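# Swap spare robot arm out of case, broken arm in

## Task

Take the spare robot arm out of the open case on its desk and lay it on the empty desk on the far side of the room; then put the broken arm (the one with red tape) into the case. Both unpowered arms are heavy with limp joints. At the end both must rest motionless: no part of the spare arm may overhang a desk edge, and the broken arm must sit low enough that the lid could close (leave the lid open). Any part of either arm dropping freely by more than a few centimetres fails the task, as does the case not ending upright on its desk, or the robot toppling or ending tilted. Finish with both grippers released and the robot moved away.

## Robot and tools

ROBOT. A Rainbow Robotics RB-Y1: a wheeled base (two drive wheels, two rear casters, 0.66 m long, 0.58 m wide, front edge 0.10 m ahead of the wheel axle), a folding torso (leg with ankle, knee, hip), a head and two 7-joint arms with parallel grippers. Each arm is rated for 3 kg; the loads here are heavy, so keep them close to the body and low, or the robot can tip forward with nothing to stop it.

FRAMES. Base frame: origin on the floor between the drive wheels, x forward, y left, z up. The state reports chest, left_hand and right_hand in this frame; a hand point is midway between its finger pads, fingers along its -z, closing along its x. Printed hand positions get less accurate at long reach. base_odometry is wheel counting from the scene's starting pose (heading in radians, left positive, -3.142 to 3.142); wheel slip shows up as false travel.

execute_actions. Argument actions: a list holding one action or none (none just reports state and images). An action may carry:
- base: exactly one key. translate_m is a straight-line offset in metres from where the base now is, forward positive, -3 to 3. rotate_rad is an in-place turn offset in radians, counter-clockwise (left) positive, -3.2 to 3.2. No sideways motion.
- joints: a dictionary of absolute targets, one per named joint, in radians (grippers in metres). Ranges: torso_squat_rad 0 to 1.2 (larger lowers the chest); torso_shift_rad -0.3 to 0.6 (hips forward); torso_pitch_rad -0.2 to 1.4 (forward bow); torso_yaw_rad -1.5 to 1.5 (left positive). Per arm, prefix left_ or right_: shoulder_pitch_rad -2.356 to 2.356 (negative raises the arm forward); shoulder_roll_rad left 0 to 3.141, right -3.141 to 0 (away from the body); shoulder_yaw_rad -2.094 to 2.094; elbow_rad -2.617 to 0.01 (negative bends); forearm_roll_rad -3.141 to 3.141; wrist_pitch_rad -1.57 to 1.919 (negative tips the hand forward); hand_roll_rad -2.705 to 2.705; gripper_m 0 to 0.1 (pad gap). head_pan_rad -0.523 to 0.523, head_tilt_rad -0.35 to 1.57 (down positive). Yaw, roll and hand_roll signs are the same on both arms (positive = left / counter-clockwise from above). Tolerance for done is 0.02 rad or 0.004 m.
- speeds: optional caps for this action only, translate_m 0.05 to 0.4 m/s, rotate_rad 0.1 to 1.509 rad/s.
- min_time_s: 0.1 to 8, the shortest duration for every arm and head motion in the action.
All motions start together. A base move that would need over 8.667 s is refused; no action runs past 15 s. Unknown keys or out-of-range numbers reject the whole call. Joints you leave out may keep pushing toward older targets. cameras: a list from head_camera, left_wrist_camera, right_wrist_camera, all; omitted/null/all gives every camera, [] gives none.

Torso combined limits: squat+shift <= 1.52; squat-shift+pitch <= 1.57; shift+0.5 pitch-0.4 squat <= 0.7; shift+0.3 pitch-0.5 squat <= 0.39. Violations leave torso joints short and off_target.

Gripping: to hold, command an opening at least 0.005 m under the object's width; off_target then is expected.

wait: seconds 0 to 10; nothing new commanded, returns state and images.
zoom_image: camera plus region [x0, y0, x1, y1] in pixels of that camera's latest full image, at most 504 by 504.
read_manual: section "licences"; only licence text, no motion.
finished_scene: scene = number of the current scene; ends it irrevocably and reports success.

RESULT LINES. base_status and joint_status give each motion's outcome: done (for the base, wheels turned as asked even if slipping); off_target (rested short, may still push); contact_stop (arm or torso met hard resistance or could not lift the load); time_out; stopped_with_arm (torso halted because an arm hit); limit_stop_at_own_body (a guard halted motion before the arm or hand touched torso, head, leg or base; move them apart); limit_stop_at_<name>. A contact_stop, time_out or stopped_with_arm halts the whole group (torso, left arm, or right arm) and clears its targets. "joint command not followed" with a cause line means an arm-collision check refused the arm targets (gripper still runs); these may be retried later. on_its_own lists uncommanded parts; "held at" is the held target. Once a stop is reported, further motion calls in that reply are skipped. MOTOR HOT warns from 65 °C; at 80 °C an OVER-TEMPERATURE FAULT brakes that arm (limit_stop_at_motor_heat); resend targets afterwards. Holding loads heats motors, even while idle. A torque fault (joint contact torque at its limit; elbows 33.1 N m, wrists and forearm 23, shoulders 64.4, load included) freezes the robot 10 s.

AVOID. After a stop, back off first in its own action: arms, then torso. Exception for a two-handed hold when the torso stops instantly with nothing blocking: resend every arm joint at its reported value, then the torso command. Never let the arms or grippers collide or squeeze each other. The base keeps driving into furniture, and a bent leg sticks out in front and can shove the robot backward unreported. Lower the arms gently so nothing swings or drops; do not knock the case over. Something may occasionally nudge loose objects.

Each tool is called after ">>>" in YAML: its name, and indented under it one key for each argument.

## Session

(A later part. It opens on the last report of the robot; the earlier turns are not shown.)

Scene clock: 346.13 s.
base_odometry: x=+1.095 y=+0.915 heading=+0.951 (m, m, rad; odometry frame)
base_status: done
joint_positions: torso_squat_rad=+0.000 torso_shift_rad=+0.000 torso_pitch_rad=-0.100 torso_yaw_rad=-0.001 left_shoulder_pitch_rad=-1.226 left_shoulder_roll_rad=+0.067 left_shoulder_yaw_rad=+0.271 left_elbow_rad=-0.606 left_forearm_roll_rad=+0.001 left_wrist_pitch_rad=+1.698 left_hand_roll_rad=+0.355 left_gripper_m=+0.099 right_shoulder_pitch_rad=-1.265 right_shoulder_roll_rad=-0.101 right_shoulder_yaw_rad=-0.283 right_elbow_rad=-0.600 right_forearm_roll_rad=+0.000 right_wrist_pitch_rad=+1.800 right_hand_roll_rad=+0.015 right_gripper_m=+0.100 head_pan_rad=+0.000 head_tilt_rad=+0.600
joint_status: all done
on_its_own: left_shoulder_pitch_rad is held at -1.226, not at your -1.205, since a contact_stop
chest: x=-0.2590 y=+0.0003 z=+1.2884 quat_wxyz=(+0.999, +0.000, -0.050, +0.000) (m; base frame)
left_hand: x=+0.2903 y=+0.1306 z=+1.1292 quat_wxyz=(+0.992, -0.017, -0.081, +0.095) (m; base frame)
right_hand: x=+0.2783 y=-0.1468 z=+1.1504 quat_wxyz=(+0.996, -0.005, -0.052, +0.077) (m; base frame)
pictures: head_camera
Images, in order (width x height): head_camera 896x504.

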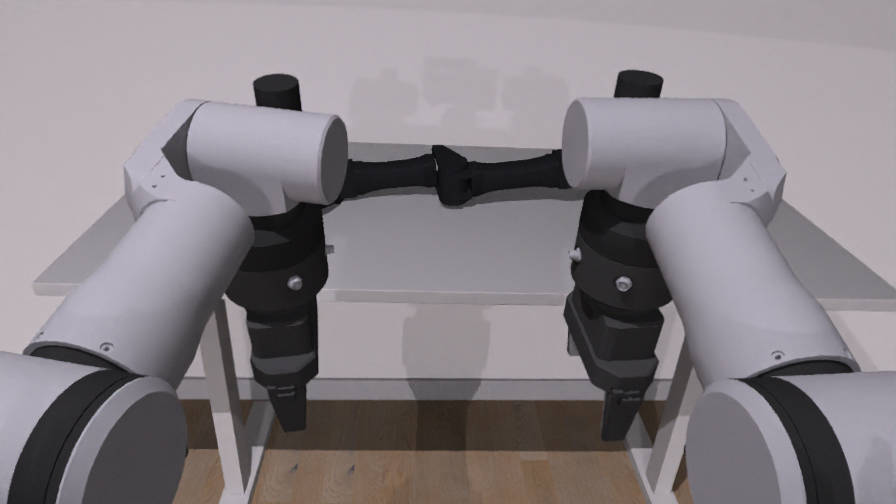

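>>> execute_actions:
  actions:
    - {"joints":{"head_pan_rad":-0.3,"torso_pitch_rad":0,"head_tilt_rad":0.5,"left_shoulder_pitch_rad":-1.265,"left_shoulder_roll_rad":0.101,"left_shoulder_yaw_rad":0.283,"left_elbow_rad":-0.6,"left_wrist_pitch_rad":1.8,"left_hand_roll_rad":0.14,"right_hand_roll_rad":-0.14}}
  cameras: ["head_camera"]

>>> execute_actions:
  actions:
    - {"base":{"rotate_rad":2.474},"joints":{"head_pan_rad":0}}
  cameras: []

>>> execute_actions:
  actions:
    - {"base":{"translate_m":1.79}}
  cameras: []

>>> execute_actions:
  actions:
    - {"base":{"rotate_rad":-0.896},"joints":{"left_shoulder_roll_rad":0.7,"right_shoulder_roll_rad":-0.7}}
  cameras: ["head_camera"]

Scene clock: 375.87 s.
base_odometry: x=+1.095 y=+0.915 heading=+0.951 (m, m, rad; odometry frame)
base_status: not commanded
joint_positions: torso_squat_rad=+0.000 torso_shift_rad=+0.000 torso_pitch_rad=+0.000 torso_yaw_rad=-0.001 left_shoulder_pitch_rad=-1.265 left_shoulder_roll_rad=+0.101 left_shoulder_yaw_rad=+0.283 left_elbow_rad=-0.600 left_forearm_roll_rad=+0.001 left_wrist_pitch_rad=+1.800 left_hand_roll_rad=+0.140 left_gripper_m=+0.099 right_shoulder_pitch_rad=-1.265 right_shoulder_roll_rad=-0.101 right_shoulder_yaw_rad=-0.283 right_elbow_rad=-0.600 right_forearm_roll_rad=+0.000 right_wrist_pitch_rad=+1.800 right_hand_roll_rad=-0.140 right_gripper_m=+0.100 head_pan_rad=-0.300 head_tilt_rad=+0.500
joint_status: all done
chest: x=-0.2280 y=+0.0003 z=+1.2899 quat_wxyz=(+1.000, +0.000, +0.000, +0.000) (m; base frame)
left_hand: x=+0.2929 y=+0.1457 z=+1.0983 quat_wxyz=(+1.000, +0.000, -0.002, -0.001) (m; base frame)
right_hand: x=+0.2928 y=-0.1468 z=+1.0989 quat_wxyz=(+1.000, -0.001, -0.002, +0.000) (m; base frame)
pictures: head_camera
Images, in order (width x height): head_camera 896x504.

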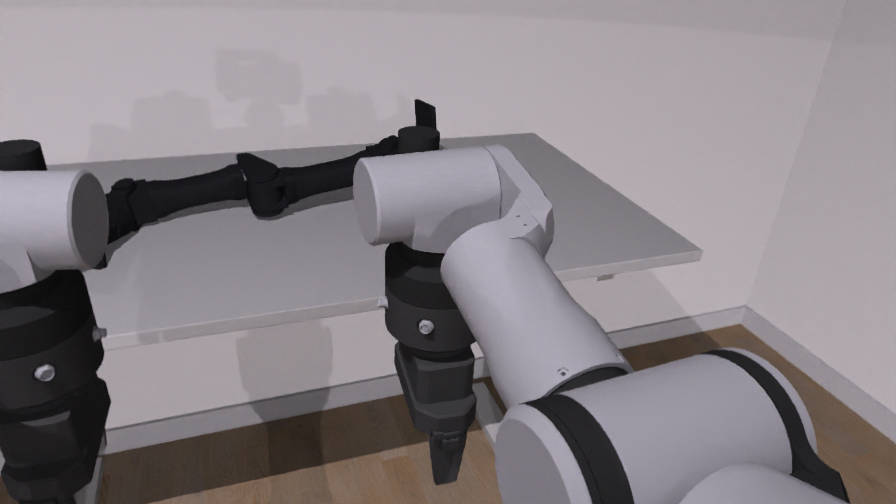

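Scene clock: 380.63 s.
base_odometry: x=+1.095 y=+0.915 heading=-2.858 (m, m, rad; odometry frame)
base_status: done
joint_positions: torso_squat_rad=+0.000 torso_shift_rad=+0.000 torso_pitch_rad=+0.000 torso_yaw_rad=-0.001 left_shoulder_pitch_rad=-1.265 left_shoulder_roll_rad=+0.101 left_shoulder_yaw_rad=+0.283 left_elbow_rad=-0.600 left_forearm_roll_rad=+0.001 left_wrist_pitch_rad=+1.800 left_hand_roll_rad=+0.140 left_gripper_m=+0.099 right_shoulder_pitch_rad=-1.265 right_shoulder_roll_rad=-0.101 right_shoulder_yaw_rad=-0.283 right_elbow_rad=-0.600 right_forearm_roll_rad=+0.000 right_wrist_pitch_rad=+1.800 right_hand_roll_rad=-0.140 right_gripper_m=+0.100 head_pan_rad=+0.000 head_tilt_rad=+0.500
joint_status: all done
chest: x=-0.2280 y=+0.0003 z=+1.2899 quat_wxyz=(+1.000, +0.000, +0.000, +0.000) (m; base frame)
left_hand: x=+0.2929 y=+0.1457 z=+1.0983 quat_wxyz=(+1.000, +0.000, -0.002, -0.001) (m; base frame)
right_hand: x=+0.2928 y=-0.1468 z=+1.0989 quat_wxyz=(+1.000, -0.001, -0.002, +0.000) (m; base frame)
pictures: none
No camera images: the call's "cameras" was empty. Leave "cameras" out to get every camera's image.

Scene clock: 386.57 s.
base_odometry: x=-0.623 y=+0.414 heading=-2.858 (m, m, rad; odometry frame)
base_status: done
joint_positions: torso_squat_rad=+0.000 torso_shift_rad=+0.000 torso_pitch_rad=+0.000 torso_yaw_rad=-0.001 left_shoulder_pitch_rad=-1.265 left_shoulder_roll_rad=+0.101 left_shoulder_yaw_rad=+0.283 left_elbow_rad=-0.600 left_forearm_roll_rad=+0.001 left_wrist_pitch_rad=+1.800 left_hand_roll_rad=+0.140 left_gripper_m=+0.099 right_shoulder_pitch_rad=-1.265 right_shoulder_roll_rad=-0.101 right_shoulder_yaw_rad=-0.283 right_elbow_rad=-0.600 right_forearm_roll_rad=+0.000 right_wrist_pitch_rad=+1.800 right_hand_roll_rad=-0.140 right_gripper_m=+0.100 head_pan_rad=+0.000 head_tilt_rad=+0.500
joint_status: not commanded
chest: x=-0.2279 y=+0.0003 z=+1.2899 quat_wxyz=(+1.000, +0.000, +0.000, +0.000) (m; base frame)
left_hand: x=+0.2929 y=+0.1457 z=+1.0983 quat_wxyz=(+1.000, +0.000, -0.002, -0.001) (m; base frame)
right_hand: x=+0.2928 y=-0.1468 z=+1.0988 quat_wxyz=(+1.000, -0.001, -0.002, +0.000) (m; base frame)
pictures: none
No camera images: the call's "cameras" was empty. Leave "cameras" out to get every camera's image.

Scene clock: 389.57 s.
base_odometry: x=-0.623 y=+0.414 heading=+2.530 (m, m, rad; odometry frame)
base_status: done
joint_positions: torso_squat_rad=+0.000 torso_shift_rad=+0.000 torso_pitch_rad=+0.000 torso_yaw_rad=-0.001 left_shoulder_pitch_rad=-1.265 left_shoulder_roll_rad=+0.700 left_shoulder_yaw_rad=+0.283 left_elbow_rad=-0.600 left_forearm_roll_rad=+0.001 left_wrist_pitch_rad=+1.800 left_hand_roll_rad=+0.140 left_gripper_m=+0.099 right_shoulder_pitch_rad=-1.265 right_shoulder_roll_rad=-0.700 right_shoulder_yaw_rad=-0.283 right_elbow_rad=-0.600 right_forearm_roll_rad=+0.000 right_wrist_pitch_rad=+1.800 right_hand_roll_rad=-0.140 right_gripper_m=+0.100 head_pan_rad=+0.000 head_tilt_rad=+0.500
joint_status: all done
chest: x=-0.2280 y=+0.0003 z=+1.2899 quat_wxyz=(+1.000, +0.000, +0.000, +0.000) (m; base frame)
left_hand: x=+0.2865 y=+0.4715 z=+1.2188 quat_wxyz=(+0.956, +0.089, -0.098, +0.263) (m; base frame)
right_hand: x=+0.2856 y=-0.4723 z=+1.2201 quat_wxyz=(+0.955, -0.090, -0.099, -0.264) (m; base frame)
pictures: head_camera
Images, in order (width x height): head_camera 896x504.

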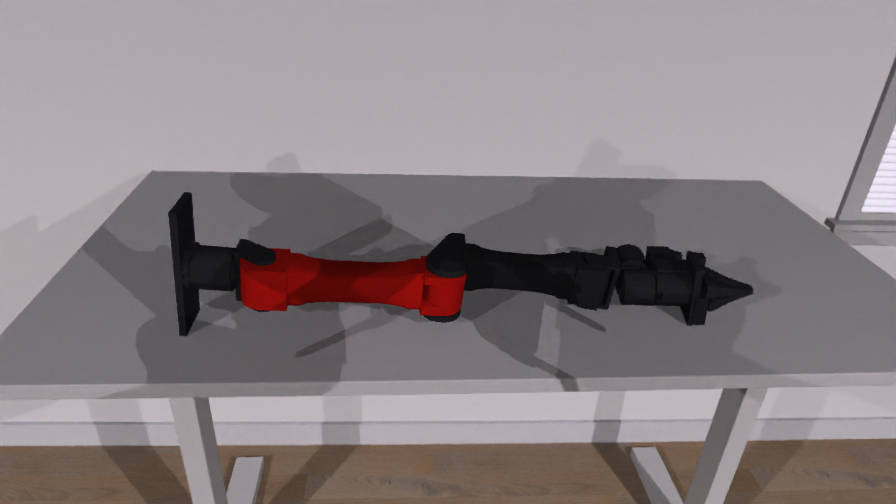

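>>> execute_actions:
  actions:
    - {"base":{"translate_m":0.45},"joints":{"left_shoulder_roll_rad":0.101,"right_shoulder_roll_rad":-0.101,"head_tilt_rad":0.9,"right_hand_roll_rad":-0.25,"left_hand_roll_rad":0.1}}

Scene clock: 401.17 s.
base_odometry: x=-0.991 y=+0.673 heading=+2.529 (m, m, rad; odometry frame)
base_status: done
joint_positions: torso_squat_rad=+0.000 torso_shift_rad=+0.000 torso_pitch_rad=+0.000 torso_yaw_rad=-0.001 left_shoulder_pitch_rad=-1.265 left_shoulder_roll_rad=+0.101 left_shoulder_yaw_rad=+0.283 left_elbow_rad=-0.600 left_forearm_roll_rad=+0.001 left_wrist_pitch_rad=+1.800 left_hand_roll_rad=+0.100 left_gripper_m=+0.099 right_shoulder_pitch_rad=-1.265 right_shoulder_roll_rad=-0.101 right_shoulder_yaw_rad=-0.283 right_elbow_rad=-0.600 right_forearm_roll_rad=+0.000 right_wrist_pitch_rad=+1.800 right_hand_roll_rad=-0.250 right_gripper_m=+0.100 head_pan_rad=+0.000 head_tilt_rad=+0.900
joint_status: all done
chest: x=-0.2280 y=+0.0003 z=+1.2899 quat_wxyz=(+1.000, +0.000, +0.000, +0.000) (m; base frame)
left_hand: x=+0.2929 y=+0.1456 z=+1.0983 quat_wxyz=(+1.000, -0.001, -0.002, -0.021) (m; base frame)
right_hand: x=+0.2928 y=-0.1466 z=+1.0988 quat_wxyz=(+0.998, -0.001, -0.002, -0.055) (m; base frame)
pictures: head_camera, left_wrist_camera, right_wrist_camera
Images, in order (width x height): head_camera 896x504, left_wrist_camera 644x364, right_wrist_camera 644x364.

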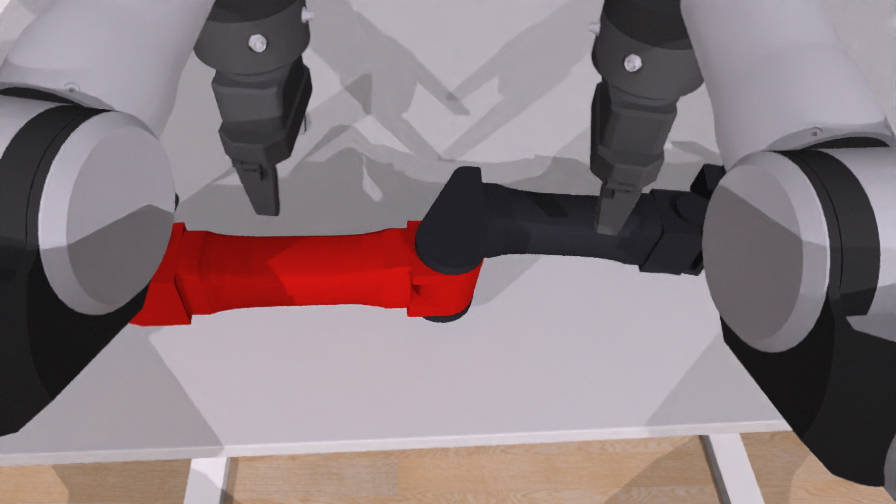

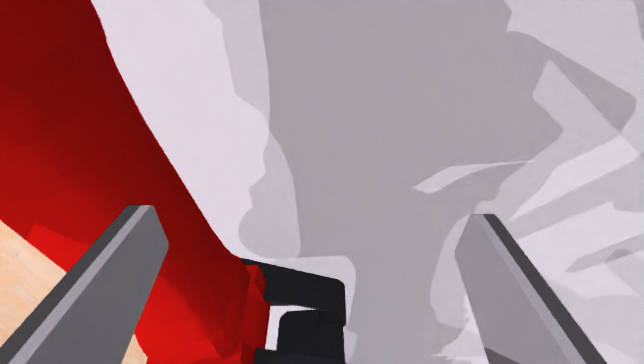

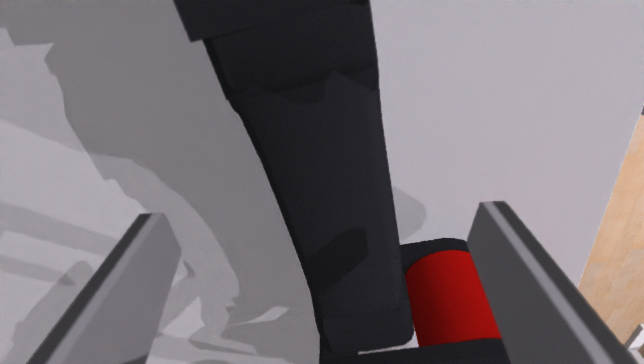

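>>> execute_actions:
  actions:
    - {"joints":{"torso_pitch_rad":-0.18,"right_hand_roll_rad":-0.37,"left_hand_roll_rad":-0.08}}
  cameras: []

>>> execute_actions:
  actions:
    - {"base":{"rotate_rad":0.54}}
  cameras: []

>>> execute_actions:
  actions:
    - {"base":{"translate_m":-0.21}}
  cameras: []

>>> execute_actions:
  actions:
    - {"base":{"rotate_rad":-0.3}}
  cameras: []

>>> execute_actions:
  actions:
    - {"base":{"translate_m":0.16}}
  cameras: []

>>> execute_actions:
  actions:
    - {"joints":{"torso_pitch_rad":0}}

Scene clock: 422.17 s.
base_odometry: x=-0.991 y=+0.673 heading=+2.529 (m, m, rad; odometry frame)
base_status: not commanded
joint_positions: torso_squat_rad=+0.000 torso_shift_rad=+0.000 torso_pitch_rad=-0.180 torso_yaw_rad=-0.001 left_shoulder_pitch_rad=-1.265 left_shoulder_roll_rad=+0.101 left_shoulder_yaw_rad=+0.283 left_elbow_rad=-0.600 left_forearm_roll_rad=+0.001 left_wrist_pitch_rad=+1.800 left_hand_roll_rad=-0.080 left_gripper_m=+0.099 right_shoulder_pitch_rad=-1.265 right_shoulder_roll_rad=-0.101 right_shoulder_yaw_rad=-0.283 right_elbow_rad=-0.600 right_forearm_roll_rad=+0.000 right_wrist_pitch_rad=+1.800 right_hand_roll_rad=-0.370 right_gripper_m=+0.100 head_pan_rad=+0.000 head_tilt_rad=+0.900
joint_status: all done
chest: x=-0.2834 y=+0.0003 z=+1.2849 quat_wxyz=(+0.996, +0.000, -0.090, -0.001) (m; base frame)
left_hand: x=+0.2633 y=+0.1456 z=+1.1896 quat_wxyz=(+0.990, +0.010, -0.091, -0.111) (m; base frame)
right_hand: x=+0.2631 y=-0.1466 z=+1.1902 quat_wxyz=(+0.989, +0.010, -0.092, -0.114) (m; base frame)
pictures: none
No camera images: the call's "cameras" was empty. Leave "cameras" out to get every camera's image.

Scene clock: 424.57 s.
base_odometry: x=-0.991 y=+0.673 heading=+3.069 (m, m, rad; odometry frame)
base_status: done
joint_positions: torso_squat_rad=+0.000 torso_shift_rad=+0.000 torso_pitch_rad=-0.180 torso_yaw_rad=-0.001 left_shoulder_pitch_rad=-1.265 left_shoulder_roll_rad=+0.101 left_shoulder_yaw_rad=+0.283 left_elbow_rad=-0.600 left_forearm_roll_rad=+0.001 left_wrist_pitch_rad=+1.800 left_hand_roll_rad=-0.080 left_gripper_m=+0.099 right_shoulder_pitch_rad=-1.265 right_shoulder_roll_rad=-0.101 right_shoulder_yaw_rad=-0.283 right_elbow_rad=-0.600 right_forearm_roll_rad=+0.000 right_wrist_pitch_rad=+1.800 right_hand_roll_rad=-0.370 right_gripper_m=+0.100 head_pan_rad=+0.000 head_tilt_rad=+0.900
joint_status: not commanded
chest: x=-0.2834 y=+0.0002 z=+1.2849 quat_wxyz=(+0.996, +0.000, -0.090, -0.001) (m; base frame)
left_hand: x=+0.2634 y=+0.1456 z=+1.1897 quat_wxyz=(+0.990, +0.010, -0.091, -0.111) (m; base frame)
right_hand: x=+0.2632 y=-0.1467 z=+1.1902 quat_wxyz=(+0.989, +0.010, -0.092, -0.114) (m; base frame)
pictures: none
No camera images: the call's "cameras" was empty. Leave "cameras" out to get every camera's image.

Scene clock: 426.47 s.
base_odometry: x=-0.782 y=+0.657 heading=+3.070 (m, m, rad; odometry frame)
base_status: done
joint_positions: torso_squat_rad=+0.000 torso_shift_rad=+0.000 torso_pitch_rad=-0.180 torso_yaw_rad=-0.001 left_shoulder_pitch_rad=-1.265 left_shoulder_roll_rad=+0.101 left_shoulder_yaw_rad=+0.283 left_elbow_rad=-0.600 left_forearm_roll_rad=+0.001 left_wrist_pitch_rad=+1.800 left_hand_roll_rad=-0.080 left_gripper_m=+0.099 right_shoulder_pitch_rad=-1.265 right_shoulder_roll_rad=-0.101 right_shoulder_yaw_rad=-0.283 right_elbow_rad=-0.600 right_forearm_roll_rad=+0.000 right_wrist_pitch_rad=+1.800 right_hand_roll_rad=-0.370 right_gripper_m=+0.100 head_pan_rad=+0.000 head_tilt_rad=+0.900
joint_status: not commanded
chest: x=-0.2835 y=+0.0002 z=+1.2849 quat_wxyz=(+0.996, +0.000, -0.090, -0.001) (m; base frame)
left_hand: x=+0.2633 y=+0.1457 z=+1.1898 quat_wxyz=(+0.990, +0.010, -0.092, -0.111) (m; base frame)
right_hand: x=+0.2631 y=-0.1467 z=+1.1903 quat_wxyz=(+0.989, +0.010, -0.092, -0.114) (m; base frame)
pictures: none
No camera images: the call's "cameras" was empty. Leave "cameras" out to get every camera's image.

Scene clock: 428.33 s.
base_odometry: x=-0.781 y=+0.657 heading=+2.771 (m, m, rad; odometry frame)
base_status: done
joint_positions: torso_squat_rad=+0.000 torso_shift_rad=+0.000 torso_pitch_rad=-0.180 torso_yaw_rad=-0.001 left_shoulder_pitch_rad=-1.265 left_shoulder_roll_rad=+0.101 left_shoulder_yaw_rad=+0.283 left_elbow_rad=-0.600 left_forearm_roll_rad=+0.001 left_wrist_pitch_rad=+1.800 left_hand_roll_rad=-0.080 left_gripper_m=+0.099 right_shoulder_pitch_rad=-1.265 right_shoulder_roll_rad=-0.101 right_shoulder_yaw_rad=-0.283 right_elbow_rad=-0.600 right_forearm_roll_rad=+0.000 right_wrist_pitch_rad=+1.800 right_hand_roll_rad=-0.370 right_gripper_m=+0.100 head_pan_rad=+0.000 head_tilt_rad=+0.900
joint_status: not commanded
chest: x=-0.2835 y=+0.0003 z=+1.2849 quat_wxyz=(+0.996, +0.000, -0.090, -0.001) (m; base frame)
left_hand: x=+0.2633 y=+0.1457 z=+1.1897 quat_wxyz=(+0.990, +0.010, -0.092, -0.111) (m; base frame)
right_hand: x=+0.2631 y=-0.1467 z=+1.1903 quat_wxyz=(+0.989, +0.010, -0.092, -0.114) (m; base frame)
pictures: none
No camera images: the call's "cameras" was empty. Leave "cameras" out to get every camera's image.

Scene clock: 430.37 s.
base_odometry: x=-0.930 y=+0.715 heading=+2.770 (m, m, rad; odometry frame)
base_status: done
joint_positions: torso_squat_rad=+0.000 torso_shift_rad=+0.000 torso_pitch_rad=-0.180 torso_yaw_rad=-0.001 left_shoulder_pitch_rad=-1.265 left_shoulder_roll_rad=+0.101 left_shoulder_yaw_rad=+0.283 left_elbow_rad=-0.600 left_forearm_roll_rad=+0.001 left_wrist_pitch_rad=+1.800 left_hand_roll_rad=-0.080 left_gripper_m=+0.099 right_shoulder_pitch_rad=-1.265 right_shoulder_roll_rad=-0.101 right_shoulder_yaw_rad=-0.283 right_elbow_rad=-0.600 right_forearm_roll_rad=+0.000 right_wrist_pitch_rad=+1.800 right_hand_roll_rad=-0.370 right_gripper_m=+0.100 head_pan_rad=+0.000 head_tilt_rad=+0.900
joint_status: not commanded
chest: x=-0.2834 y=+0.0002 z=+1.2849 quat_wxyz=(+0.996, +0.000, -0.090, -0.001) (m; base frame)
left_hand: x=+0.2634 y=+0.1457 z=+1.1896 quat_wxyz=(+0.990, +0.010, -0.091, -0.111) (m; base frame)
right_hand: x=+0.2632 y=-0.1467 z=+1.1902 quat_wxyz=(+0.989, +0.010, -0.092, -0.114) (m; base frame)
pictures: none
No camera images: the call's "cameras" was empty. Leave "cameras" out to get every camera's image.

Scene clock: 431.77 s.
base_odometry: x=-0.930 y=+0.715 heading=+2.770 (m, m, rad; odometry frame)
base_status: not commanded
joint_positions: torso_squat_rad=+0.000 torso_shift_rad=+0.000 torso_pitch_rad=+0.000 torso_yaw_rad=-0.001 left_shoulder_pitch_rad=-1.265 left_shoulder_roll_rad=+0.101 left_shoulder_yaw_rad=+0.283 left_elbow_rad=-0.600 left_forearm_roll_rad=+0.001 left_wrist_pitch_rad=+1.800 left_hand_roll_rad=-0.080 left_gripper_m=+0.099 right_shoulder_pitch_rad=-1.265 right_shoulder_roll_rad=-0.101 right_shoulder_yaw_rad=-0.283 right_elbow_rad=-0.600 right_forearm_roll_rad=+0.000 right_wrist_pitch_rad=+1.800 right_hand_roll_rad=-0.370 right_gripper_m=+0.100 head_pan_rad=+0.000 head_tilt_rad=+0.900
joint_status: all done
chest: x=-0.2280 y=+0.0002 z=+1.2899 quat_wxyz=(+1.000, +0.000, +0.000, +0.000) (m; base frame)
left_hand: x=+0.2929 y=+0.1457 z=+1.0983 quat_wxyz=(+0.994, +0.000, -0.002, -0.111) (m; base frame)
right_hand: x=+0.2928 y=-0.1467 z=+1.0989 quat_wxyz=(+0.993, +0.000, -0.003, -0.115) (m; base frame)
pictures: head_camera, left_wrist_camera, right_wrist_camera
Images, in order (width x height): head_camera 896x504, left_wrist_camera 644x364, right_wrist_camera 644x364.

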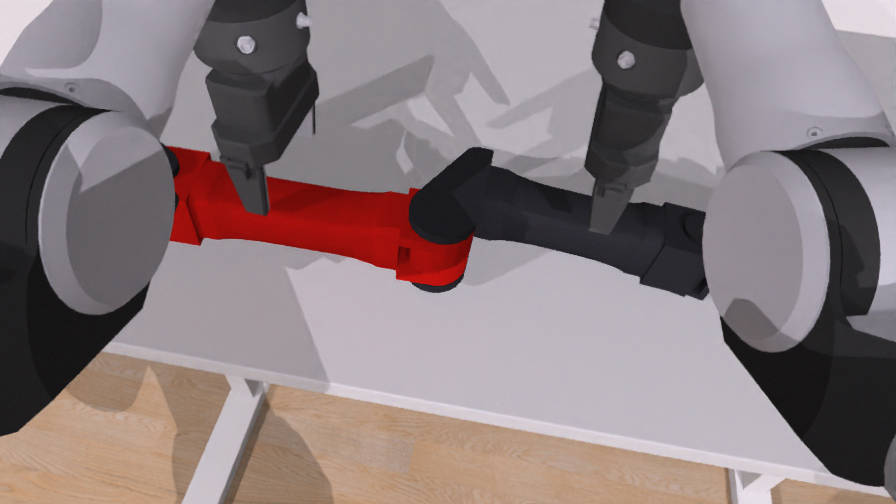

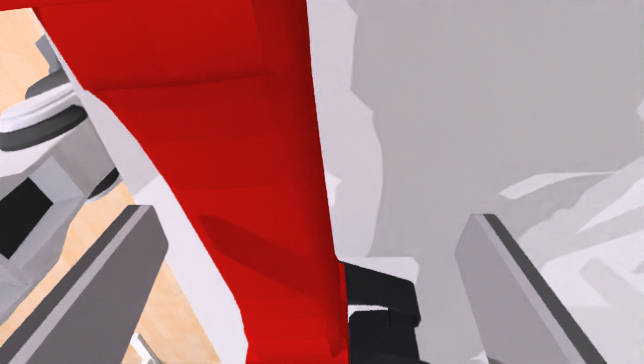

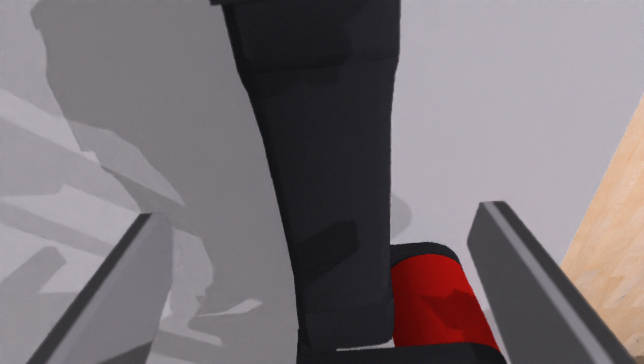

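>>> execute_actions:
  actions:
    - {"base":{"rotate_rad":0.08},"joints":{"left_shoulder_pitch_rad":-1.275,"left_shoulder_roll_rad":0.058,"left_shoulder_yaw_rad":0.267,"left_hand_roll_rad":-0.1,"right_hand_roll_rad":-0.44}}
  cameras: []

>>> execute_actions:
  actions:
    - {"base":{"translate_m":-0.012},"joints":{"torso_squat_rad":0.25}}

Scene clock: 446.77 s.
base_odometry: x=-0.931 y=+0.716 heading=+2.849 (m, m, rad; odometry frame)
base_status: done
joint_positions: torso_squat_rad=+0.000 torso_shift_rad=+0.000 torso_pitch_rad=+0.000 torso_yaw_rad=-0.001 left_shoulder_pitch_rad=-1.275 left_shoulder_roll_rad=+0.058 left_shoulder_yaw_rad=+0.267 left_elbow_rad=-0.600 left_forearm_roll_rad=+0.001 left_wrist_pitch_rad=+1.800 left_hand_roll_rad=-0.100 left_gripper_m=+0.099 right_shoulder_pitch_rad=-1.265 right_shoulder_roll_rad=-0.101 right_shoulder_yaw_rad=-0.283 right_elbow_rad=-0.600 right_forearm_roll_rad=+0.000 right_wrist_pitch_rad=+1.800 right_hand_roll_rad=-0.440 right_gripper_m=+0.100 head_pan_rad=+0.000 head_tilt_rad=+0.900
joint_status: all done
chest: x=-0.2280 y=+0.0002 z=+1.2899 quat_wxyz=(+1.000, +0.000, +0.000, +0.000) (m; base frame)
left_hand: x=+0.2882 y=+0.1214 z=+1.0970 quat_wxyz=(+0.990, +0.000, -0.001, -0.145) (m; base frame)
right_hand: x=+0.2928 y=-0.1468 z=+1.0989 quat_wxyz=(+0.989, +0.000, -0.003, -0.149) (m; base frame)
pictures: none
No camera images: the call's "cameras" was empty. Leave "cameras" out to get every camera's image.

Scene clock: 448.37 s.
base_odometry: x=-0.919 y=+0.712 heading=+2.849 (m, m, rad; odometry frame)
base_status: done
joint_positions: torso_squat_rad=+0.250 torso_shift_rad=+0.000 torso_pitch_rad=+0.000 torso_yaw_rad=-0.001 left_shoulder_pitch_rad=-1.275 left_shoulder_roll_rad=+0.058 left_shoulder_yaw_rad=+0.267 left_elbow_rad=-0.600 left_forearm_roll_rad=+0.001 left_wrist_pitch_rad=+1.800 left_hand_roll_rad=-0.100 left_gripper_m=+0.099 right_shoulder_pitch_rad=-1.265 right_shoulder_roll_rad=-0.101 right_shoulder_yaw_rad=-0.283 right_elbow_rad=-0.600 right_forearm_roll_rad=+0.000 right_wrist_pitch_rad=+1.800 right_hand_roll_rad=-0.440 right_gripper_m=+0.100 head_pan_rad=+0.000 head_tilt_rad=+0.900
joint_status: all done
chest: x=-0.2281 y=+0.0002 z=+1.2682 quat_wxyz=(+1.000, +0.000, +0.000, +0.000) (m; base frame)
left_hand: x=+0.2881 y=+0.1214 z=+1.0753 quat_wxyz=(+0.990, +0.000, -0.001, -0.144) (m; base frame)
right_hand: x=+0.2927 y=-0.1468 z=+1.0772 quat_wxyz=(+0.989, +0.000, -0.003, -0.149) (m; base frame)
pictures: head_camera, left_wrist_camera, right_wrist_camera
Images, in order (width x height): head_camera 896x504, left_wrist_camera 644x364, right_wrist_camera 644x364.

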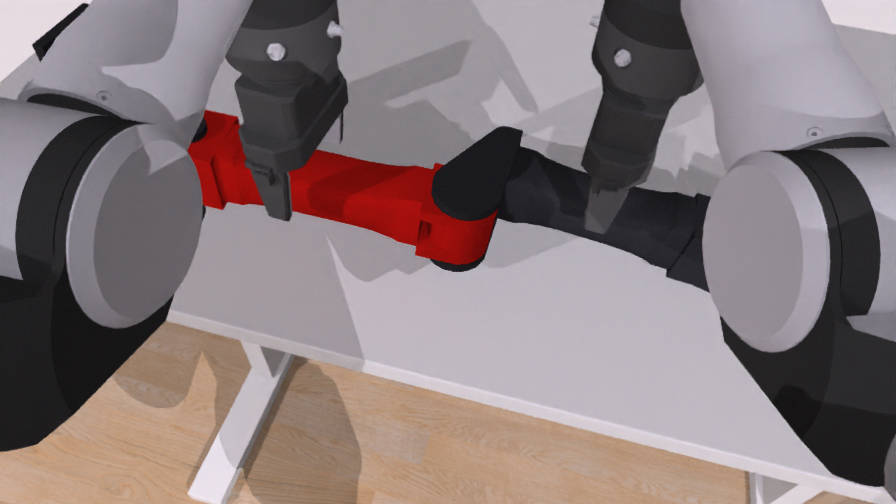

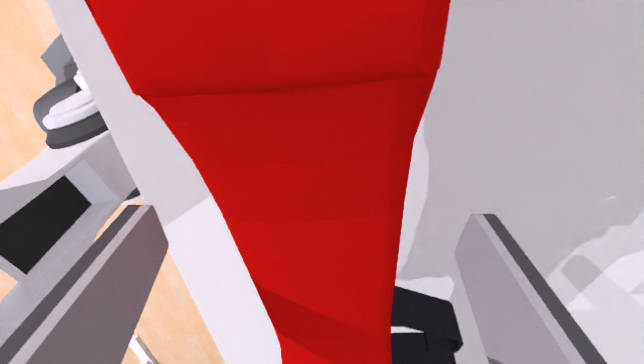

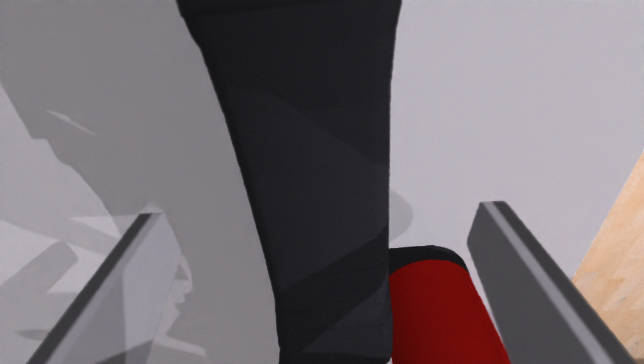

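>>> execute_actions:
  actions:
    - {"joints":{"torso_squat_rad":0.4,"left_hand_roll_rad":-0.02,"right_hand_roll_rad":-0.36}}

Scene clock: 456.57 s.
base_odometry: x=-0.919 y=+0.712 heading=+2.849 (m, m, rad; odometry frame)
base_status: not commanded
joint_positions: torso_squat_rad=+0.400 torso_shift_rad=+0.000 torso_pitch_rad=+0.000 torso_yaw_rad=-0.001 left_shoulder_pitch_rad=-1.275 left_shoulder_roll_rad=+0.058 left_shoulder_yaw_rad=+0.267 left_elbow_rad=-0.600 left_forearm_roll_rad=+0.001 left_wrist_pitch_rad=+1.800 left_hand_roll_rad=-0.020 left_gripper_m=+0.099 right_shoulder_pitch_rad=-1.265 right_shoulder_roll_rad=-0.101 right_shoulder_yaw_rad=-0.283 right_elbow_rad=-0.600 right_forearm_roll_rad=+0.000 right_wrist_pitch_rad=+1.800 right_hand_roll_rad=-0.360 right_gripper_m=+0.100 head_pan_rad=+0.000 head_tilt_rad=+0.900
joint_status: all done
chest: x=-0.2281 y=+0.0002 z=+1.2347 quat_wxyz=(+1.000, +0.000, +0.000, +0.000) (m; base frame)
left_hand: x=+0.2881 y=+0.1214 z=+1.0418 quat_wxyz=(+0.994, +0.000, -0.001, -0.105) (m; base frame)
right_hand: x=+0.2927 y=-0.1468 z=+1.0437 quat_wxyz=(+0.994, +0.000, -0.003, -0.110) (m; base frame)
pictures: head_camera, left_wrist_camera, right_wrist_camera
Images, in order (width x height): head_camera 896x504, left_wrist_camera 644x364, right_wrist_camera 644x364.

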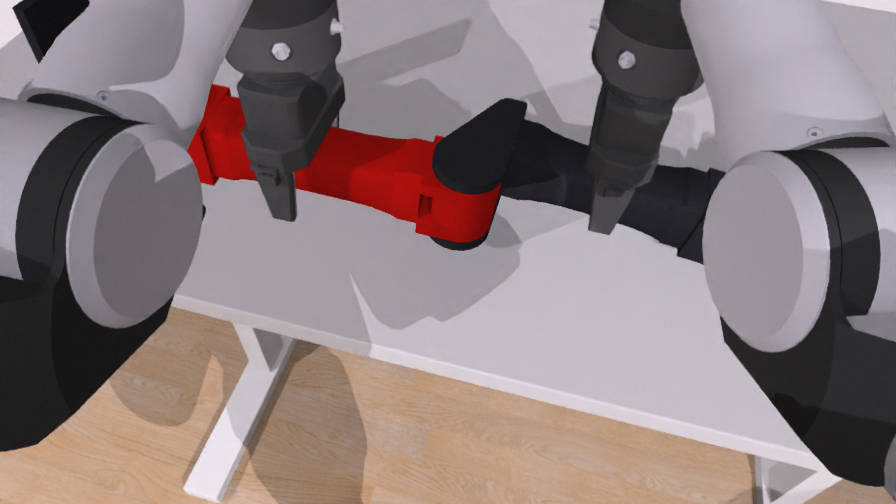

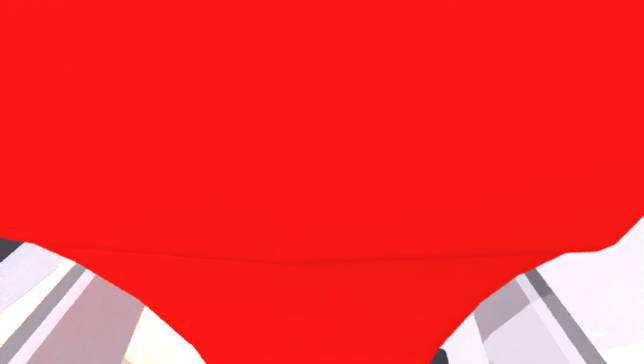

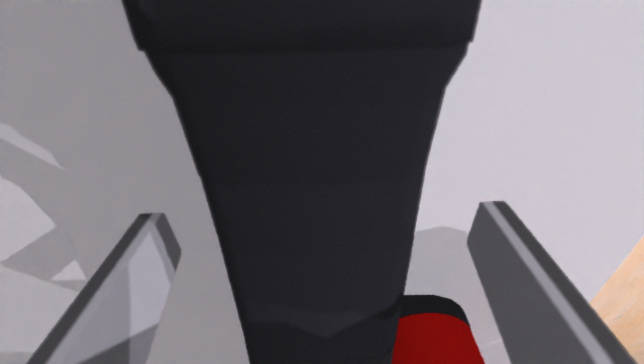

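>>> execute_actions:
  actions:
    - {"joints":{"torso_squat_rad":0.435,"right_shoulder_pitch_rad":-1.22,"right_wrist_pitch_rad":1.755},"min_time_s":1}

Scene clock: 461.93 s.
base_odometry: x=-0.919 y=+0.712 heading=+2.849 (m, m, rad; odometry frame)
base_status: not commanded
joint_positions: torso_squat_rad=+0.435 torso_shift_rad=+0.000 torso_pitch_rad=+0.000 torso_yaw_rad=-0.001 left_shoulder_pitch_rad=-1.275 left_shoulder_roll_rad=+0.058 left_shoulder_yaw_rad=+0.267 left_elbow_rad=-0.600 left_forearm_roll_rad=+0.001 left_wrist_pitch_rad=+1.800 left_hand_roll_rad=-0.020 left_gripper_m=+0.099 right_shoulder_pitch_rad=-1.220 right_shoulder_roll_rad=-0.101 right_shoulder_yaw_rad=-0.283 right_elbow_rad=-0.600 right_forearm_roll_rad=+0.000 right_wrist_pitch_rad=+1.755 right_hand_roll_rad=-0.360 right_gripper_m=+0.100 head_pan_rad=+0.000 head_tilt_rad=+0.900
joint_status: all done
chest: x=-0.2281 y=+0.0002 z=+1.2247 quat_wxyz=(+1.000, +0.000, +0.000, +0.000) (m; base frame)
left_hand: x=+0.2881 y=+0.1214 z=+1.0319 quat_wxyz=(+0.994, +0.000, -0.001, -0.105) (m; base frame)
right_hand: x=+0.2922 y=-0.1534 z=+1.0119 quat_wxyz=(+0.993, +0.003, -0.003, -0.117) (m; base frame)
pictures: head_camera, left_wrist_camera, right_wrist_camera
Images, in order (width x height): head_camera 896x504, left_wrist_camera 644x364, right_wrist_camera 644x364.

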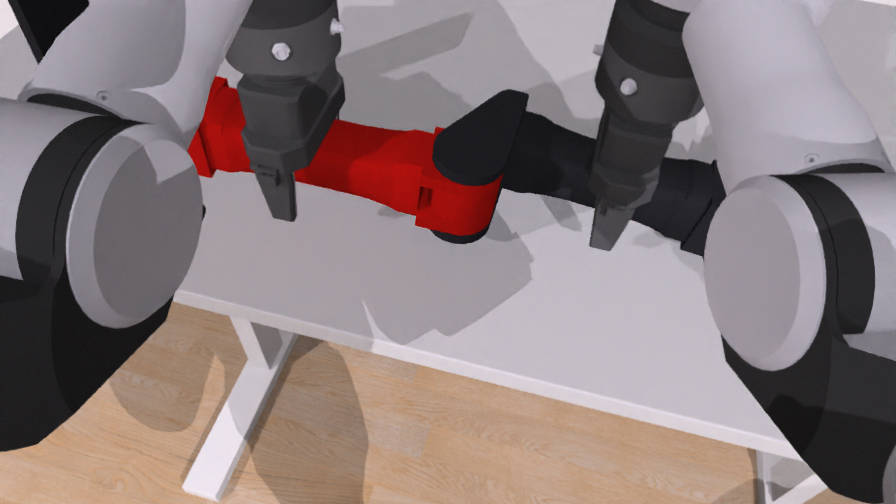

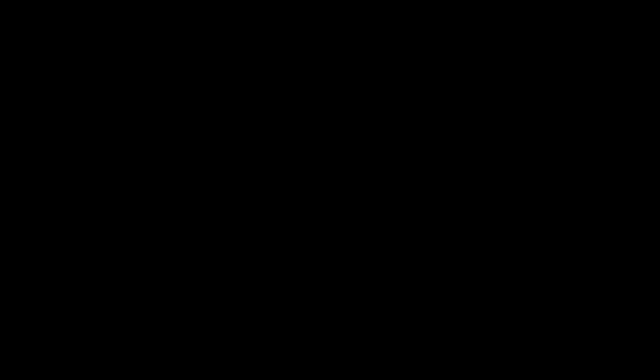

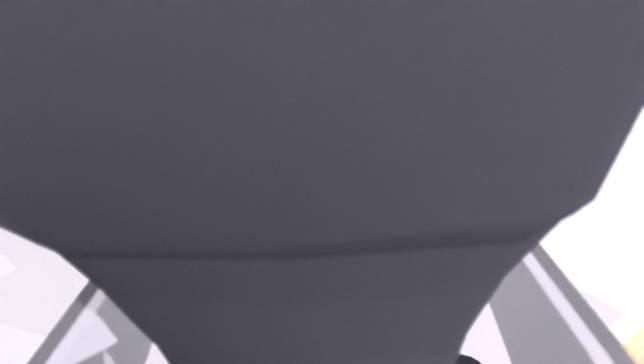

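>>> execute_actions:
  actions:
    - {"joints":{"right_shoulder_pitch_rad":-1.2,"right_wrist_pitch_rad":1.735},"min_time_s":0.6}
  cameras: []

>>> execute_actions:
  actions:
    - {"joints":{"left_gripper_m":0.02,"right_gripper_m":0.02}}
  cameras: []

>>> execute_actions:
  actions:
    - {"joints":{"torso_squat_rad":0}}
  cameras: ["head_camera"]

>>> execute_actions:
  actions:
    - {"joints":{"left_shoulder_pitch_rad":-1.521,"left_shoulder_roll_rad":0.133,"left_shoulder_yaw_rad":0.329,"left_elbow_rad":-0.35,"right_shoulder_pitch_rad":-1.445,"right_shoulder_roll_rad":-0.175,"right_shoulder_yaw_rad":-0.337,"right_elbow_rad":-0.35},"min_time_s":2.5}
  cameras: ["head_camera"]

Scene clock: 494.57 s.
base_odometry: x=-0.919 y=+0.712 heading=+2.849 (m, m, rad; odometry frame)
base_status: not commanded
joint_positions: torso_squat_rad=+0.435 torso_shift_rad=+0.000 torso_pitch_rad=+0.000 torso_yaw_rad=-0.001 left_shoulder_pitch_rad=-1.275 left_shoulder_roll_rad=+0.058 left_shoulder_yaw_rad=+0.267 left_elbow_rad=-0.600 left_forearm_roll_rad=+0.001 left_wrist_pitch_rad=+1.800 left_hand_roll_rad=-0.020 left_gripper_m=+0.099 right_shoulder_pitch_rad=-1.215 right_shoulder_roll_rad=-0.102 right_shoulder_yaw_rad=-0.283 right_elbow_rad=-0.606 right_forearm_roll_rad=-0.001 right_wrist_pitch_rad=+1.739 right_hand_roll_rad=-0.360 right_gripper_m=+0.100 head_pan_rad=+0.000 head_tilt_rad=+0.900
joint_status: right_shoulder_pitch_rad contact_stop (moved +0.006 of +0.020); the others done
chest: x=-0.2280 y=+0.0003 z=+1.2247 quat_wxyz=(+1.000, +0.000, +0.000, +0.000) (m; base frame)
left_hand: x=+0.2881 y=+0.1215 z=+1.0319 quat_wxyz=(+0.994, +0.000, -0.001, -0.105) (m; base frame)
right_hand: x=+0.2959 y=-0.1541 z=+1.0108 quat_wxyz=(+0.993, +0.005, -0.012, -0.119) (m; base frame)
pictures: none
No camera images: the call's "cameras" was empty. Leave "cameras" out to get every camera's image.

not run: a stop came earlier in this reply.

not run: a stop came earlier in this reply.

not run: a stop came earlier in this reply.

>>> execute_actions:
  actions:
    - {"joints":{"right_shoulder_pitch_rad":-1.225,"right_wrist_pitch_rad":1.76,"right_elbow_rad":-0.6,"right_forearm_roll_rad":0}}
  cameras: []

>>> execute_actions:
  actions:
    - {"joints":{"left_gripper_m":0.02,"right_gripper_m":0.02}}
  cameras: []

>>> execute_actions:
  actions:
    - {"joints":{"torso_squat_rad":0}}
  cameras: ["head_camera"]

>>> execute_actions:
  actions:
    - {"joints":{"left_shoulder_pitch_rad":-1.521,"left_shoulder_roll_rad":0.133,"left_shoulder_yaw_rad":0.329,"left_elbow_rad":-0.35,"right_shoulder_pitch_rad":-1.47,"right_shoulder_roll_rad":-0.176,"right_shoulder_yaw_rad":-0.337,"right_elbow_rad":-0.35},"min_time_s":2.5}
  cameras: ["head_camera"]

Scene clock: 507.90 s.
base_odometry: x=-0.919 y=+0.712 heading=+2.849 (m, m, rad; odometry frame)
base_status: not commanded
joint_positions: torso_squat_rad=+0.435 torso_shift_rad=+0.000 torso_pitch_rad=+0.000 torso_yaw_rad=-0.001 left_shoulder_pitch_rad=-1.275 left_shoulder_roll_rad=+0.058 left_shoulder_yaw_rad=+0.267 left_elbow_rad=-0.600 left_forearm_roll_rad=+0.001 left_wrist_pitch_rad=+1.800 left_hand_roll_rad=-0.020 left_gripper_m=+0.099 right_shoulder_pitch_rad=-1.225 right_shoulder_roll_rad=-0.102 right_shoulder_yaw_rad=-0.283 right_elbow_rad=-0.600 right_forearm_roll_rad=+0.000 right_wrist_pitch_rad=+1.760 right_hand_roll_rad=-0.360 right_gripper_m=+0.100 head_pan_rad=+0.000 head_tilt_rad=+0.900
joint_status: all done
chest: x=-0.2280 y=+0.0003 z=+1.2247 quat_wxyz=(+1.000, +0.000, +0.000, +0.000) (m; base frame)
left_hand: x=+0.2881 y=+0.1215 z=+1.0319 quat_wxyz=(+0.994, +0.000, -0.001, -0.105) (m; base frame)
right_hand: x=+0.2925 y=-0.1531 z=+1.0144 quat_wxyz=(+0.993, +0.002, -0.004, -0.117) (m; base frame)
pictures: none
No camera images: the call's "cameras" was empty. Leave "cameras" out to get every camera's image.

Scene clock: 509.17 s.
base_odometry: x=-0.919 y=+0.712 heading=+2.849 (m, m, rad; odometry frame)
base_status: not commanded
joint_positions: torso_squat_rad=+0.435 torso_shift_rad=+0.000 torso_pitch_rad=+0.000 torso_yaw_rad=-0.001 left_shoulder_pitch_rad=-1.275 left_shoulder_roll_rad=+0.058 left_shoulder_yaw_rad=+0.267 left_elbow_rad=-0.600 left_forearm_roll_rad=+0.001 left_wrist_pitch_rad=+1.800 left_hand_roll_rad=-0.020 left_gripper_m=+0.054 right_shoulder_pitch_rad=-1.225 right_shoulder_roll_rad=-0.102 right_shoulder_yaw_rad=-0.283 right_elbow_rad=-0.600 right_forearm_roll_rad=+0.000 right_wrist_pitch_rad=+1.760 right_hand_roll_rad=-0.360 right_gripper_m=+0.054 head_pan_rad=+0.000 head_tilt_rad=+0.900
joint_status: left_gripper_m off_target (ended at +0.054, target +0.020); right_gripper_m off_target (ended at +0.054, target +0.020)
chest: x=-0.2280 y=+0.0003 z=+1.2247 quat_wxyz=(+1.000, +0.000, +0.000, +0.000) (m; base frame)
left_hand: x=+0.2882 y=+0.1214 z=+1.0319 quat_wxyz=(+0.994, +0.000, -0.001, -0.105) (m; base frame)
right_hand: x=+0.2924 y=-0.1531 z=+1.0143 quat_wxyz=(+0.993, +0.002, -0.003, -0.117) (m; base frame)
pictures: none
No camera images: the call's "cameras" was empty. Leave "cameras" out to get every camera's image.

Scene clock: 511.40 s.
base_odometry: x=-0.919 y=+0.712 heading=+2.849 (m, m, rad; odometry frame)
base_status: not commanded
joint_positions: torso_squat_rad=+0.000 torso_shift_rad=+0.001 torso_pitch_rad=+0.002 torso_yaw_rad=-0.001 left_shoulder_pitch_rad=-1.272 left_shoulder_roll_rad=+0.057 left_shoulder_yaw_rad=+0.267 left_elbow_rad=-0.599 left_forearm_roll_rad=+0.001 left_wrist_pitch_rad=+1.800 left_hand_roll_rad=-0.020 left_gripper_m=+0.054 right_shoulder_pitch_rad=-1.222 right_shoulder_roll_rad=-0.101 right_shoulder_yaw_rad=-0.283 right_elbow_rad=-0.598 right_forearm_roll_rad=+0.000 right_wrist_pitch_rad=+1.760 right_hand_roll_rad=-0.360 right_gripper_m=+0.054 head_pan_rad=+0.000 head_tilt_rad=+0.900
joint_status: all done
chest: x=-0.2269 y=+0.0003 z=+1.2899 quat_wxyz=(+1.000, +0.000, +0.001, +0.000) (m; base frame)
left_hand: x=+0.2879 y=+0.1215 z=+1.0943 quat_wxyz=(+0.994, +0.000, +0.002, -0.105) (m; base frame)
right_hand: x=+0.2918 y=-0.1531 z=+1.0763 quat_wxyz=(+0.993, +0.002, +0.000, -0.117) (m; base frame)
pictures: head_camera
Images, in order (width x height): head_camera 896x504.

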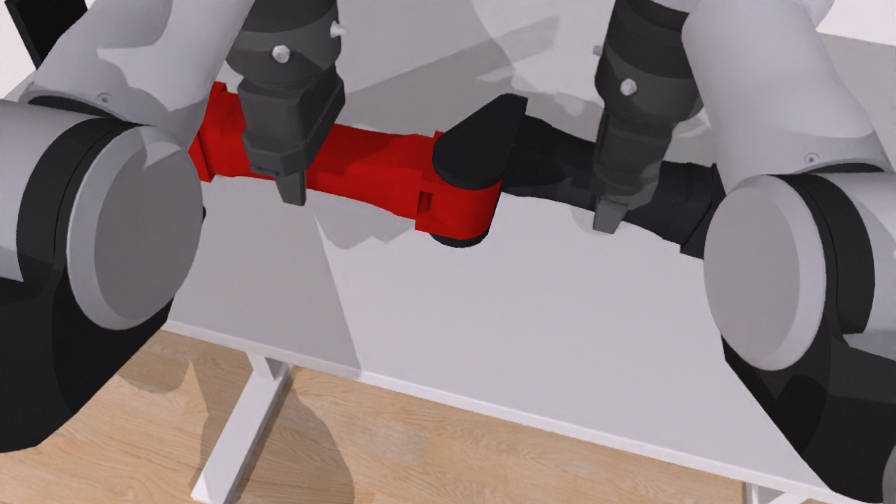

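Scene clock: 514.20 s.
base_odometry: x=-0.919 y=+0.712 heading=+2.849 (m, m, rad; odometry frame)
base_status: not commanded
joint_positions: torso_squat_rad=+0.000 torso_shift_rad=+0.001 torso_pitch_rad=+0.002 torso_yaw_rad=-0.001 left_shoulder_pitch_rad=-1.517 left_shoulder_roll_rad=+0.135 left_shoulder_yaw_rad=+0.328 left_elbow_rad=-0.349 left_forearm_roll_rad=+0.000 left_wrist_pitch_rad=+1.800 left_hand_roll_rad=-0.020 left_gripper_m=+0.054 right_shoulder_pitch_rad=-1.465 right_shoulder_roll_rad=-0.176 right_shoulder_yaw_rad=-0.336 right_elbow_rad=-0.348 right_forearm_roll_rad=+0.001 right_wrist_pitch_rad=+1.761 right_hand_roll_rad=-0.360 right_gripper_m=+0.054 head_pan_rad=+0.000 head_tilt_rad=+0.900
joint_status: all done
chest: x=-0.2269 y=+0.0003 z=+1.2899 quat_wxyz=(+1.000, +0.000, +0.001, +0.000) (m; base frame)
left_hand: x=+0.2977 y=+0.1226 z=+1.1628 quat_wxyz=(+0.995, +0.002, +0.002, -0.102) (m; base frame)
right_hand: x=+0.3032 y=-0.1516 z=+1.1441 quat_wxyz=(+0.993, +0.002, +0.001, -0.117) (m; base frame)
pictures: head_camera
Images, in order (width x height): head_camera 896x504.

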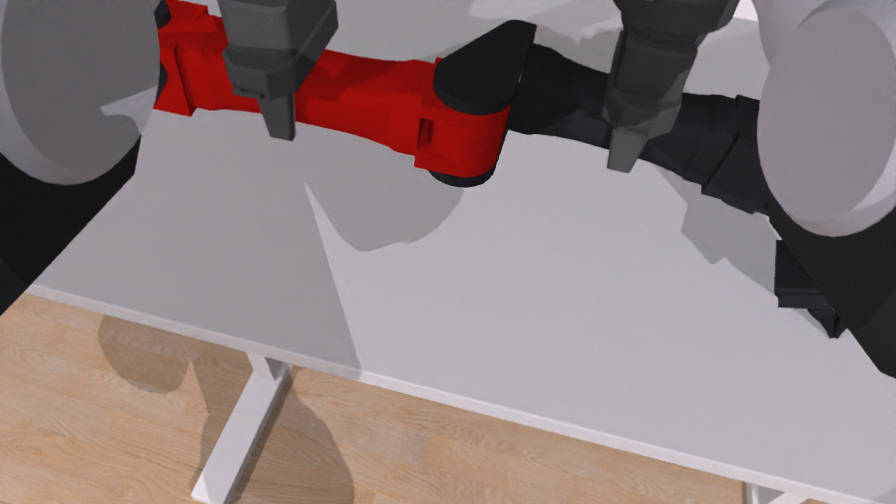

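>>> execute_actions:
  actions:
    - {"joints":{"torso_pitch_rad":-0.15,"left_wrist_pitch_rad":1.917,"right_wrist_pitch_rad":1.877,"head_tilt_rad":1.1,"head_pan_rad":-0.3},"min_time_s":1.2}
  cameras: ["head_camera"]

>>> execute_actions:
  actions:
    - {"base":{"translate_m":-0.06},"speeds":{"translate_m":0.06}}
  cameras: ["head_camera"]

Scene clock: 521.73 s.
base_odometry: x=-0.919 y=+0.712 heading=+2.849 (m, m, rad; odometry frame)
base_status: not commanded
joint_positions: torso_squat_rad=+0.000 torso_shift_rad=+0.001 torso_pitch_rad=-0.148 torso_yaw_rad=-0.001 left_shoulder_pitch_rad=-1.519 left_shoulder_roll_rad=+0.132 left_shoulder_yaw_rad=+0.329 left_elbow_rad=-0.349 left_forearm_roll_rad=+0.001 left_wrist_pitch_rad=+1.916 left_hand_roll_rad=-0.020 left_gripper_m=+0.055 right_shoulder_pitch_rad=-1.466 right_shoulder_roll_rad=-0.173 right_shoulder_yaw_rad=-0.337 right_elbow_rad=-0.347 right_forearm_roll_rad=-0.001 right_wrist_pitch_rad=+1.878 right_hand_roll_rad=-0.360 right_gripper_m=+0.054 head_pan_rad=-0.300 head_tilt_rad=+1.100
joint_status: all done
chest: x=-0.2734 y=+0.0002 z=+1.2865 quat_wxyz=(+0.997, +0.000, -0.074, +0.000) (m; base frame)
left_hand: x=+0.2378 y=+0.1252 z=+1.2372 quat_wxyz=(+0.994, +0.013, -0.015, -0.103) (m; base frame)
right_hand: x=+0.2456 y=-0.1525 z=+1.2191 quat_wxyz=(+0.993, -0.002, -0.016, -0.115) (m; base frame)
pictures: head_camera
Images, in order (width x height): head_camera 896x504.

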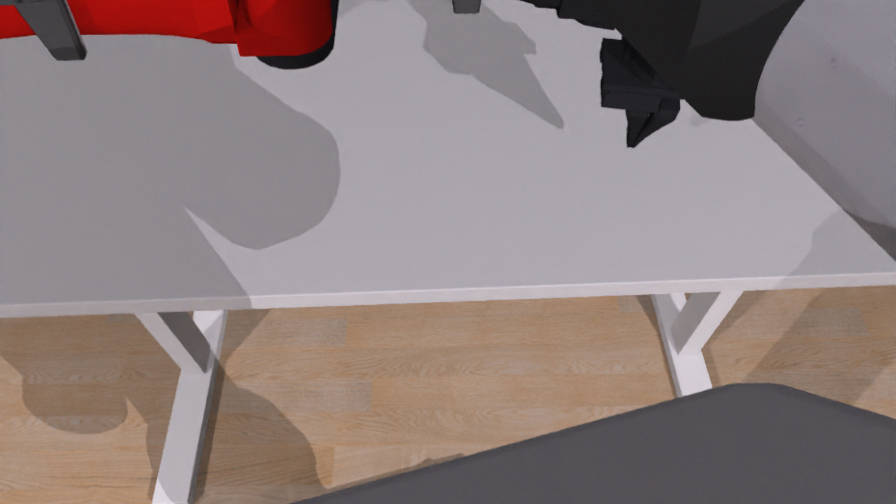

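Scene clock: 523.73 s.
base_odometry: x=-0.862 y=+0.695 heading=+2.850 (m, m, rad; odometry frame)
base_status: done
joint_positions: torso_squat_rad=+0.000 torso_shift_rad=+0.001 torso_pitch_rad=-0.148 torso_yaw_rad=-0.001 left_shoulder_pitch_rad=-1.519 left_shoulder_roll_rad=+0.132 left_shoulder_yaw_rad=+0.329 left_elbow_rad=-0.349 left_forearm_roll_rad=+0.001 left_wrist_pitch_rad=+1.916 left_hand_roll_rad=-0.020 left_gripper_m=+0.055 right_shoulder_pitch_rad=-1.466 right_shoulder_roll_rad=-0.173 right_shoulder_yaw_rad=-0.337 right_elbow_rad=-0.348 right_forearm_roll_rad=-0.001 right_wrist_pitch_rad=+1.878 right_hand_roll_rad=-0.360 right_gripper_m=+0.054 head_pan_rad=-0.300 head_tilt_rad=+1.100
joint_status: not commanded
chest: x=-0.2733 y=+0.0002 z=+1.2865 quat_wxyz=(+0.997, +0.000, -0.074, +0.000) (m; base frame)
left_hand: x=+0.2378 y=+0.1251 z=+1.2372 quat_wxyz=(+0.994, +0.013, -0.015, -0.103) (m; base frame)
right_hand: x=+0.2456 y=-0.1525 z=+1.2191 quat_wxyz=(+0.993, -0.002, -0.016, -0.115) (m; base frame)
pictures: head_camera
Images, in order (width x height): head_camera 896x504.

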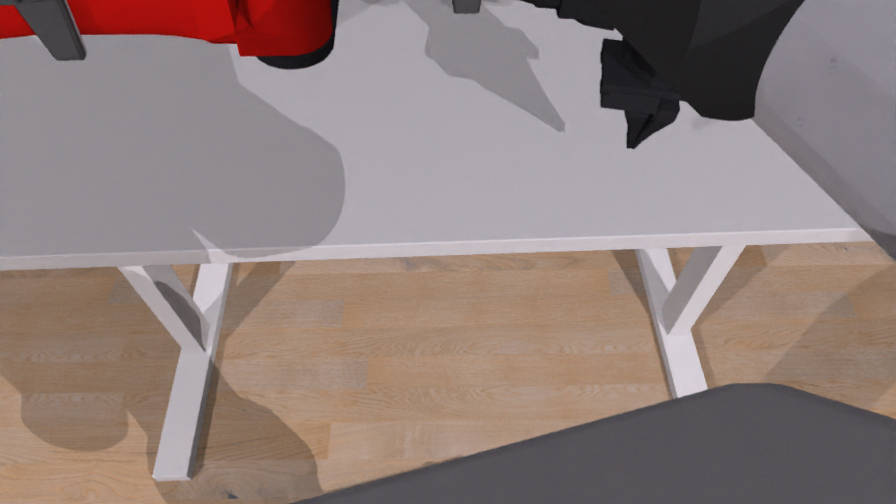

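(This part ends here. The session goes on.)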